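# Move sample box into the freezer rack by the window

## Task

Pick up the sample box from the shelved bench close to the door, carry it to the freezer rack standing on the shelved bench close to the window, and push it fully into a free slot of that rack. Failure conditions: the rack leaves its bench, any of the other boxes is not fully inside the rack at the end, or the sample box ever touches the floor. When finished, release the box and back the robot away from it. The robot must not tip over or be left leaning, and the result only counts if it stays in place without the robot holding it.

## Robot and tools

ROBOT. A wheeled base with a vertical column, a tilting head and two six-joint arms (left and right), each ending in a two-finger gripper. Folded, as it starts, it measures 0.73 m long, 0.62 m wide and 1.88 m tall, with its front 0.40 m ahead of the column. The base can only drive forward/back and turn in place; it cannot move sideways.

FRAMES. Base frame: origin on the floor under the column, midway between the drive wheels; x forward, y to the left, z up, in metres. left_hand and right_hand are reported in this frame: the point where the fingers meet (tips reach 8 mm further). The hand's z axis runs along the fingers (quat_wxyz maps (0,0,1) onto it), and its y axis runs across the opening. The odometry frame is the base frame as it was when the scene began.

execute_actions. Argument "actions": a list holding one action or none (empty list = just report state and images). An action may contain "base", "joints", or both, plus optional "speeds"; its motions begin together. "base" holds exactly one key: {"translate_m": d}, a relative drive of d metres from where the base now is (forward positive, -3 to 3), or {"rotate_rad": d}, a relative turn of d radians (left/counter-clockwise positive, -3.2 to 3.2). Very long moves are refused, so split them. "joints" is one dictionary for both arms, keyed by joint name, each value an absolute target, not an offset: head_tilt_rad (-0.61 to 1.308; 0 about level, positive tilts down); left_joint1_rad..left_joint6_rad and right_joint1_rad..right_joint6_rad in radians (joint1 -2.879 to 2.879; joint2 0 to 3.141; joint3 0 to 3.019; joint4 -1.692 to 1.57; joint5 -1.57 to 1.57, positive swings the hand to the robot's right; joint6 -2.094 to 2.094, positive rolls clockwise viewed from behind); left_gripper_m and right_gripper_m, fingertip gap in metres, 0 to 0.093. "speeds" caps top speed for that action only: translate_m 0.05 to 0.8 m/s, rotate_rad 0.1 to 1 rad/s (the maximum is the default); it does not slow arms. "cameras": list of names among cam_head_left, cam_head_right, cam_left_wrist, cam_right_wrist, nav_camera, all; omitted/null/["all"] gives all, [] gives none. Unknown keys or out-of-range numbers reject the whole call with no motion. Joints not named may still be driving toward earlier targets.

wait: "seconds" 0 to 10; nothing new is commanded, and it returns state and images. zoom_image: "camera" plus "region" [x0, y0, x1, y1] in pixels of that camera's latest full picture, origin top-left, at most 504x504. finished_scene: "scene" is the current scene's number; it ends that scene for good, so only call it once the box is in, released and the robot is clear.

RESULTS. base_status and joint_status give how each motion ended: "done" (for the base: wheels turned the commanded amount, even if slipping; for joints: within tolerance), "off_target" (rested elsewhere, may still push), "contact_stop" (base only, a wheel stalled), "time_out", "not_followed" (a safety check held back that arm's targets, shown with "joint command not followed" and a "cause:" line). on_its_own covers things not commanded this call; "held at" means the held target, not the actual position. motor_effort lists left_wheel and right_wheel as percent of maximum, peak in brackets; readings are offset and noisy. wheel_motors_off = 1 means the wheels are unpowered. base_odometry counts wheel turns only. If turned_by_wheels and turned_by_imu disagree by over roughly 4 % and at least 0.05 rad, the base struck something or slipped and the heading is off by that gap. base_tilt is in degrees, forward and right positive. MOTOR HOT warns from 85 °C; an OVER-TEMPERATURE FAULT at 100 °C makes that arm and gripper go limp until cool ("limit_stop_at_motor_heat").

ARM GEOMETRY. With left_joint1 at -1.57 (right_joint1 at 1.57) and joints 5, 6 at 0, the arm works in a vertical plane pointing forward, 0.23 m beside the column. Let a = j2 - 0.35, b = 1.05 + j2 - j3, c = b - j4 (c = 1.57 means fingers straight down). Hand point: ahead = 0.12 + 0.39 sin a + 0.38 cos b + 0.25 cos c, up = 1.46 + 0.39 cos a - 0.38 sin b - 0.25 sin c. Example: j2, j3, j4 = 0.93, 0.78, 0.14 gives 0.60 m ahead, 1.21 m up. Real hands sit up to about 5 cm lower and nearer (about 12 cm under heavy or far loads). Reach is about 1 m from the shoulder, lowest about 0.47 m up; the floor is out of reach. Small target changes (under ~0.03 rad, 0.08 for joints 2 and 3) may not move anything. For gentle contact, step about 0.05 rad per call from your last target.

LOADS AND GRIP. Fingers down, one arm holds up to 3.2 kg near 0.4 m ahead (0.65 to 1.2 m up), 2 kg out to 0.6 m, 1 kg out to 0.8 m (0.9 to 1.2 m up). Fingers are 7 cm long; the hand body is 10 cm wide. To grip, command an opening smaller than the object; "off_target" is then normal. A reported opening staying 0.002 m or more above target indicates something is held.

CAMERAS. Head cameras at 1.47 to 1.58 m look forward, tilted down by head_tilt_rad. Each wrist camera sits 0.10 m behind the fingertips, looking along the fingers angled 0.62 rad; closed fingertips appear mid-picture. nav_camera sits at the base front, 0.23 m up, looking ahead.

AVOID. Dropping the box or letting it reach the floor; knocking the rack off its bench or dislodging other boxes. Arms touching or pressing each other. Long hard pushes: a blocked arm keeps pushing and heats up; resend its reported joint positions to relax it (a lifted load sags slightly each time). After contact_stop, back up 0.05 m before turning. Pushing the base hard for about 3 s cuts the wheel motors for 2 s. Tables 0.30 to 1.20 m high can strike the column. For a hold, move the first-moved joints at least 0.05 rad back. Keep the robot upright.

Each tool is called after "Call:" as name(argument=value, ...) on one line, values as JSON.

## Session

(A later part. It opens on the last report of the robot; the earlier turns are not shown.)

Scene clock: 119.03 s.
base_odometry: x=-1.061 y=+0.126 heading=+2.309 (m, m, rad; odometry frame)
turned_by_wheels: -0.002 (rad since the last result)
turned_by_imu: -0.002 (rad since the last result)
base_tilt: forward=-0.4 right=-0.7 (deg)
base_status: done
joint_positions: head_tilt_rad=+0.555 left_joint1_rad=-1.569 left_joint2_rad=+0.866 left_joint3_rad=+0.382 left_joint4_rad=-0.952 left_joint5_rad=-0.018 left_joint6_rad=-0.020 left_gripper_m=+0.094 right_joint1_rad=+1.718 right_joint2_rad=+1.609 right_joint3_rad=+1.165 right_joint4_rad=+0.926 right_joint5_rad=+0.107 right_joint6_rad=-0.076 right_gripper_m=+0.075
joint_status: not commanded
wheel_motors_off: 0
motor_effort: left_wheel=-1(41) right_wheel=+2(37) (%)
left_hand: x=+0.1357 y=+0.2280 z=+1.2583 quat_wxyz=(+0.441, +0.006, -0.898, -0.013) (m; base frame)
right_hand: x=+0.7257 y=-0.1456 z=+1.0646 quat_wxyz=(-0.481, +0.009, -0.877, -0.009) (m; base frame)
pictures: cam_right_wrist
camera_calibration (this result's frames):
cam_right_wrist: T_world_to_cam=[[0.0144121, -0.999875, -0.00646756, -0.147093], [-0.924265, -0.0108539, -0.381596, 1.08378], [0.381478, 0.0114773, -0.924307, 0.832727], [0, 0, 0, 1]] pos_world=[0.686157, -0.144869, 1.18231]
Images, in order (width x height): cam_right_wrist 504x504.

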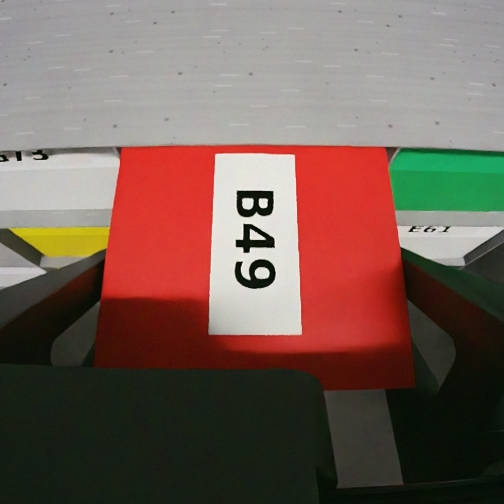

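Call:
execute_actions(actions=[{"base":{"translate_m":0.027},"speeds":{"translate_m":0.05}}], cameras=["cam_right_wrist"])

Call:
execute_actions(actions=[{"joints":{"right_gripper_m":0.093}}], cameras=[])

Call:
execute_actions(actions=[{"base":{"translate_m":-0.07}}], cameras=["cam_right_wrist"])

Scene clock: 123.20 s.
base_odometry: x=-1.079 y=+0.146 heading=+2.308 (m, m, rad; odometry frame)
turned_by_wheels: -0.002 (rad since the last result)
turned_by_imu: -0.002 (rad since the last result)
base_tilt: forward=-0.3 right=-0.8 (deg)
base_status: done
joint_positions: head_tilt_rad=+0.555 left_joint1_rad=-1.569 left_joint2_rad=+0.866 left_joint3_rad=+0.382 left_joint4_rad=-0.952 left_joint5_rad=-0.018 left_joint6_rad=-0.020 left_gripper_m=+0.094 right_joint1_rad=+1.719 right_joint2_rad=+1.605 right_joint3_rad=+1.143 right_joint4_rad=+0.933 right_joint5_rad=+0.106 right_joint6_rad=-0.076 right_gripper_m=+0.075
joint_status: not commanded
wheel_motors_off: 0
motor_effort: left_wheel=-1(38) right_wheel=+2(37) (%)
left_hand: x=+0.1355 y=+0.2280 z=+1.2584 quat_wxyz=(+0.441, +0.006, -0.898, -0.013) (m; base frame)
right_hand: x=+0.7167 y=-0.1454 z=+1.0633 quat_wxyz=(-0.476, +0.010, -0.879, -0.009) (m; base frame)
pictures: cam_right_wrist
camera_calibration (this result's frames):
cam_right_wrist: T_world_to_cam=[[0.017299, -0.999827, -0.00678554, -0.148497], [-0.928317, -0.0135402, -0.371543, 1.06689], [0.371387, 0.0127265, -0.928391, 0.846783], [0, 0, 0, 1]] pos_world=[0.678493, -0.144802, 1.18153]
Images, in order (width x height): cam_right_wrist 504x504.

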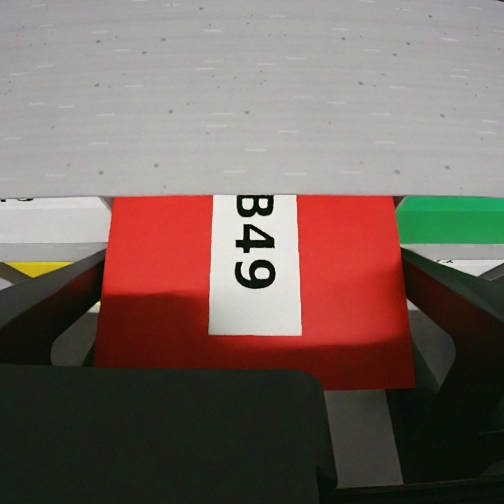

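Scene clock: 123.87 s.
base_odometry: x=-1.079 y=+0.146 heading=+2.308 (m, m, rad; odometry frame)
turned_by_wheels: +0.000 (rad since the last result)
turned_by_imu: +0.000 (rad since the last result)
base_tilt: forward=-0.4 right=-0.6 (deg)
base_status: not commanded
joint_positions: head_tilt_rad=+0.555 left_joint1_rad=-1.569 left_joint2_rad=+0.866 left_joint3_rad=+0.382 left_joint4_rad=-0.952 left_joint5_rad=-0.018 left_joint6_rad=-0.020 left_gripper_m=+0.094 right_joint1_rad=+1.719 right_joint2_rad=+1.605 right_joint3_rad=+1.154 right_joint4_rad=+0.933 right_joint5_rad=+0.106 right_joint6_rad=-0.076 right_gripper_m=+0.093
joint_status: all done
wheel_motors_off: 0
motor_effort: left_wheel=-1(1) right_wheel=+2(2) (%)
left_hand: x=+0.1355 y=+0.2280 z=+1.2584 quat_wxyz=(+0.441, +0.006, -0.898, -0.013) (m; base frame)
right_hand: x=+0.7226 y=-0.1453 z=+1.0660 quat_wxyz=(-0.481, +0.010, -0.877, -0.009) (m; base frame)
pictures: none
No camera images: the call's "cameras" was empty. Leave "cameras" out to get every camera's image.

Scene clock: 125.20 s.
base_odometry: x=-1.032 y=+0.095 heading=+2.311 (m, m, rad; odometry frame)
turned_by_wheels: +0.003 (rad since the last result)
turned_by_imu: +0.003 (rad since the last result)
base_tilt: forward=-0.4 right=-0.8 (deg)
base_status: done
joint_positions: head_tilt_rad=+0.555 left_joint1_rad=-1.569 left_joint2_rad=+0.866 left_joint3_rad=+0.380 left_joint4_rad=-0.952 left_joint5_rad=-0.018 left_joint6_rad=-0.020 left_gripper_m=+0.094 right_joint1_rad=+1.720 right_joint2_rad=+1.603 right_joint3_rad=+1.161 right_joint4_rad=+0.933 right_joint5_rad=+0.106 right_joint6_rad=-0.076 right_gripper_m=+0.093
joint_status: not commanded
wheel_motors_off: 0
motor_effort: left_wheel=+2(69) right_wheel=-1(55) (%)
left_hand: x=+0.1345 y=+0.2280 z=+1.2587 quat_wxyz=(+0.442, +0.006, -0.897, -0.013) (m; base frame)
right_hand: x=+0.7270 y=-0.1449 z=+1.0691 quat_wxyz=(-0.485, +0.009, -0.875, -0.010) (m; base frame)
pictures: cam_right_wrist
camera_calibration (this result's frames):
cam_right_wrist: T_world_to_cam=[[0.0151937, -0.999847, -0.00864165, -0.144585], [-0.920583, -0.0106149, -0.390403, 1.0935], [0.390252, 0.013887, -0.920603, 0.826402], [0, 0, 0, 1]] pos_world=[0.686349, -0.144432, 1.18644]
Images, in order (width x height): cam_right_wrist 504x504.

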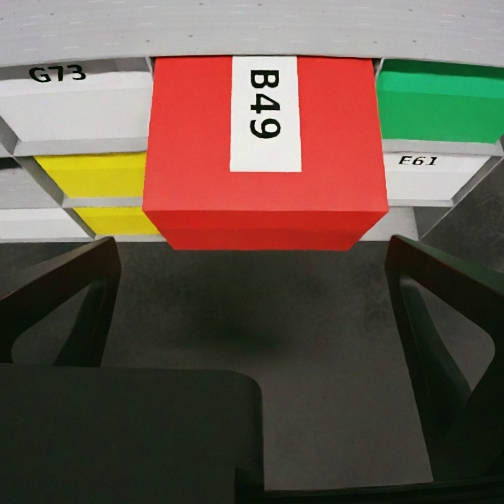

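Call:
execute_actions(actions=[{"joints":{"right_gripper_m":0.02,"right_joint4_rad":0.86}}], cameras=[])

Call:
execute_actions(actions=[{"base":{"translate_m":0.055},"speeds":{"translate_m":0.05}}], cameras=["cam_right_wrist"])

Scene clock: 127.53 s.
base_odometry: x=-1.032 y=+0.095 heading=+2.311 (m, m, rad; odometry frame)
turned_by_wheels: +0.000 (rad since the last result)
turned_by_imu: +0.000 (rad since the last result)
base_tilt: forward=-0.3 right=-0.6 (deg)
base_status: not commanded
joint_positions: head_tilt_rad=+0.555 left_joint1_rad=-1.569 left_joint2_rad=+0.866 left_joint3_rad=+0.380 left_joint4_rad=-0.952 left_joint5_rad=-0.018 left_joint6_rad=-0.020 left_gripper_m=+0.094 right_joint1_rad=+1.720 right_joint2_rad=+1.603 right_joint3_rad=+1.161 right_joint4_rad=+0.866 right_joint5_rad=+0.106 right_joint6_rad=-0.076 right_gripper_m=+0.020
joint_status: all done
wheel_motors_off: 0
motor_effort: left_wheel=+2(2) right_wheel=-3(2) (%)
left_hand: x=+0.1345 y=+0.2280 z=+1.2587 quat_wxyz=(+0.442, +0.006, -0.897, -0.013) (m; base frame)
right_hand: x=+0.7178 y=-0.1438 z=+1.0555 quat_wxyz=(-0.456, +0.014, -0.890, -0.010) (m; base frame)
pictures: none
No camera images: the call's "cameras" was empty. Leave "cameras" out to get every camera's image.

Scene clock: 129.60 s.
base_odometry: x=-1.069 y=+0.135 heading=+2.309 (m, m, rad; odometry frame)
turned_by_wheels: -0.001 (rad since the last result)
turned_by_imu: -0.002 (rad since the last result)
base_tilt: forward=-0.4 right=-0.9 (deg)
base_status: done
joint_positions: head_tilt_rad=+0.555 left_joint1_rad=-1.569 left_joint2_rad=+0.866 left_joint3_rad=+0.382 left_joint4_rad=-0.952 left_joint5_rad=-0.018 left_joint6_rad=-0.020 left_gripper_m=+0.094 right_joint1_rad=+1.720 right_joint2_rad=+1.601 right_joint3_rad=+1.164 right_joint4_rad=+0.866 right_joint5_rad=+0.106 right_joint6_rad=-0.076 right_gripper_m=+0.020
joint_status: not commanded
wheel_motors_off: 0
motor_effort: left_wheel=-1(41) right_wheel=+2(41) (%)
left_hand: x=+0.1357 y=+0.2280 z=+1.2583 quat_wxyz=(+0.441, +0.006, -0.898, -0.013) (m; base frame)
right_hand: x=+0.7198 y=-0.1439 z=+1.0571 quat_wxyz=(-0.457, +0.013, -0.889, -0.010) (m; base frame)
pictures: cam_right_wrist
camera_calibration (this result's frames):
cam_right_wrist: T_world_to_cam=[[0.0228183, -0.999726, -0.00516905, -0.152697], [-0.942835, -0.0197997, -0.332671, 1.03595], [0.332478, 0.0124646, -0.943029, 0.883217], [0, 0, 0, 1]] pos_world=[0.686561, -0.143153, 1.17674]
Images, in order (width x height): cam_right_wrist 504x504.

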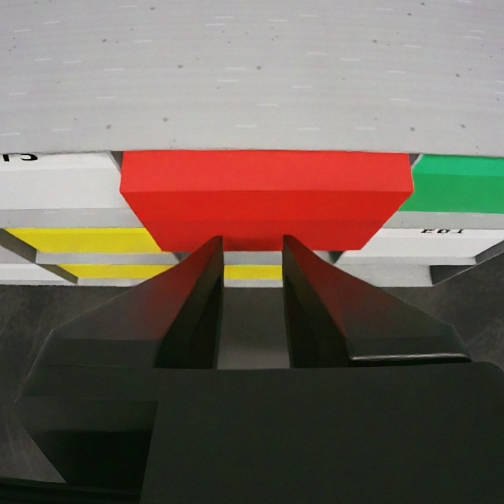

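Call:
execute_actions(actions=[{"joints":{"right_joint4_rad":0.95}}], cameras=[])

Call:
execute_actions(actions=[{"base":{"translate_m":0.018},"speeds":{"translate_m":0.05}}], cameras=["cam_right_wrist"])

Call:
execute_actions(actions=[{"base":{"translate_m":-0.07}}], cameras=["cam_right_wrist"])

Scene clock: 132.50 s.
base_odometry: x=-1.069 y=+0.135 heading=+2.309 (m, m, rad; odometry frame)
turned_by_wheels: +0.000 (rad since the last result)
turned_by_imu: +0.000 (rad since the last result)
base_tilt: forward=-0.4 right=-0.8 (deg)
base_status: not commanded
joint_positions: head_tilt_rad=+0.555 left_joint1_rad=-1.569 left_joint2_rad=+0.866 left_joint3_rad=+0.382 left_joint4_rad=-0.952 left_joint5_rad=-0.018 left_joint6_rad=-0.020 left_gripper_m=+0.094 right_joint1_rad=+1.720 right_joint2_rad=+1.601 right_joint3_rad=+1.164 right_joint4_rad=+0.933 right_joint5_rad=+0.106 right_joint6_rad=-0.076 right_gripper_m=+0.020
joint_status: all done
wheel_motors_off: 0
motor_effort: left_wheel=-1(1) right_wheel=+1(2) (%)
left_hand: x=+0.1357 y=+0.2280 z=+1.2583 quat_wxyz=(+0.441, +0.006, -0.898, -0.013) (m; base frame)
right_hand: x=+0.7289 y=-0.1449 z=+1.0706 quat_wxyz=(-0.487, +0.009, -0.874, -0.010) (m; base frame)
pictures: none
No camera images: the call's "cameras" was empty. Leave "cameras" out to get every camera's image.

Scene clock: 133.63 s.
base_odometry: x=-1.081 y=+0.149 heading=+2.308 (m, m, rad; odometry frame)
turned_by_wheels: -0.001 (rad since the last result)
turned_by_imu: -0.001 (rad since the last result)
base_tilt: forward=-0.5 right=-0.7 (deg)
base_status: done
joint_positions: head_tilt_rad=+0.555 left_joint1_rad=-1.569 left_joint2_rad=+0.866 left_joint3_rad=+0.382 left_joint4_rad=-0.952 left_joint5_rad=-0.018 left_joint6_rad=-0.020 left_gripper_m=+0.094 right_joint1_rad=+1.720 right_joint2_rad=+1.602 right_joint3_rad=+1.152 right_joint4_rad=+0.933 right_joint5_rad=+0.106 right_joint6_rad=-0.076 right_gripper_m=+0.020
joint_status: not commanded
wheel_motors_off: 0
motor_effort: left_wheel=-1(41) right_wheel=+2(36) (%)
left_hand: x=+0.1355 y=+0.2280 z=+1.2584 quat_wxyz=(+0.441, +0.006, -0.898, -0.013) (m; base frame)
right_hand: x=+0.7224 y=-0.1450 z=+1.0673 quat_wxyz=(-0.481, +0.009, -0.877, -0.010) (m; base frame)
pictures: cam_right_wrist
camera_calibration (this result's frames):
cam_right_wrist: T_world_to_cam=[[0.0162038, -0.999836, -0.00814848, -0.145901], [-0.923779, -0.011852, -0.382743, 1.08261], [0.382583, 0.0137293, -0.923819, 0.835525], [0, 0, 0, 1]] pos_world=[0.682803, -0.144517, 1.18505]
Images, in order (width x height): cam_right_wrist 504x504.

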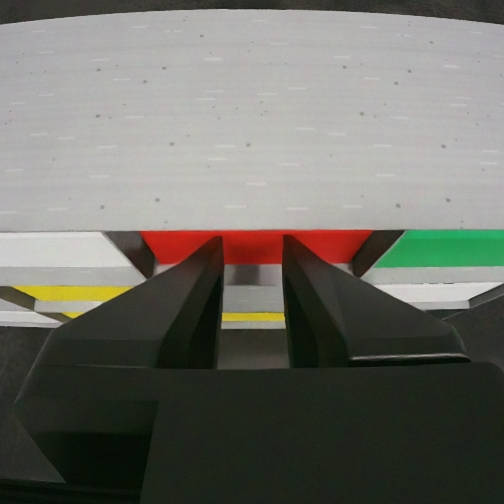

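Scene clock: 134.97 s.
base_odometry: x=-1.034 y=+0.097 heading=+2.311 (m, m, rad; odometry frame)
turned_by_wheels: +0.003 (rad since the last result)
turned_by_imu: +0.003 (rad since the last result)
base_tilt: forward=-0.4 right=-0.8 (deg)
base_status: done
joint_positions: head_tilt_rad=+0.555 left_joint1_rad=-1.569 left_joint2_rad=+0.866 left_joint3_rad=+0.379 left_joint4_rad=-0.952 left_joint5_rad=-0.018 left_joint6_rad=-0.020 left_gripper_m=+0.094 right_joint1_rad=+1.721 right_joint2_rad=+1.601 right_joint3_rad=+1.162 right_joint4_rad=+0.933 right_joint5_rad=+0.106 right_joint6_rad=-0.076 right_gripper_m=+0.020
joint_status: not commanded
wheel_motors_off: 0
motor_effort: left_wheel=+2(69) right_wheel=-1(55) (%)
left_hand: x=+0.1343 y=+0.2280 z=+1.2588 quat_wxyz=(+0.442, +0.006, -0.897, -0.013) (m; base frame)
right_hand: x=+0.7278 y=-0.1445 z=+1.0702 quat_wxyz=(-0.486, +0.009, -0.874, -0.010) (m; base frame)
pictures: cam_right_wrist
camera_calibration (this result's frames):
cam_right_wrist: T_world_to_cam=[[0.0153003, -0.999838, -0.00943823, -0.143388], [-0.919696, -0.0103688, -0.392494, 1.09633], [0.392333, 0.0146856, -0.919706, 0.824771], [0, 0, 0, 1]] pos_world=[0.686896, -0.144109, 1.1875]
Images, in order (width x height): cam_right_wrist 504x504.

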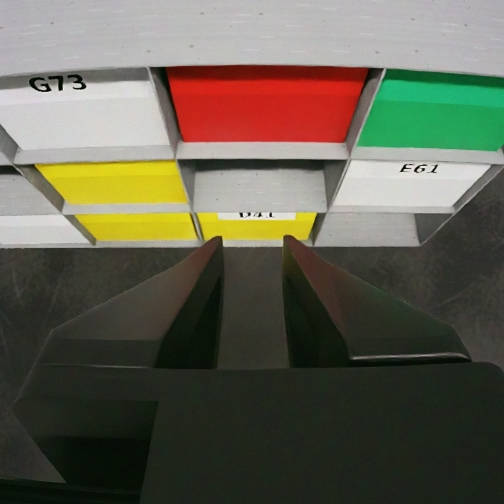

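Call:
execute_actions(actions=[{"base":{"translate_m":-0.6}}], cameras=[])

Call:
finished_scene(scene=1)

Scene clock: 139.57 s.
base_odometry: x=-0.629 y=-0.346 heading=+2.311 (m, m, rad; odometry frame)
turned_by_wheels: +0.000 (rad since the last result)
turned_by_imu: +0.002 (rad since the last result)
base_tilt: forward=-0.5 right=-0.7 (deg)
base_status: done
joint_positions: head_tilt_rad=+0.555 left_joint1_rad=-1.569 left_joint2_rad=+0.865 left_joint3_rad=+0.379 left_joint4_rad=-0.952 left_joint5_rad=-0.018 left_joint6_rad=-0.020 left_gripper_m=+0.094 right_joint1_rad=+1.721 right_joint2_rad=+1.600 right_joint3_rad=+1.163 right_joint4_rad=+0.934 right_joint5_rad=+0.106 right_joint6_rad=-0.076 right_gripper_m=+0.020
joint_status: not commanded
wheel_motors_off: 0
motor_effort: left_wheel=+0(61) right_wheel=+0(77) (%)
left_hand: x=+0.1343 y=+0.2280 z=+1.2589 quat_wxyz=(+0.442, +0.006, -0.897, -0.013) (m; base frame)
right_hand: x=+0.7290 y=-0.1445 z=+1.0715 quat_wxyz=(-0.487, +0.009, -0.873, -0.010) (m; base frame)
pictures: none
No camera images: the call's "cameras" was empty. Leave "cameras" out to get every camera's image.

The scene is finished: the task was done.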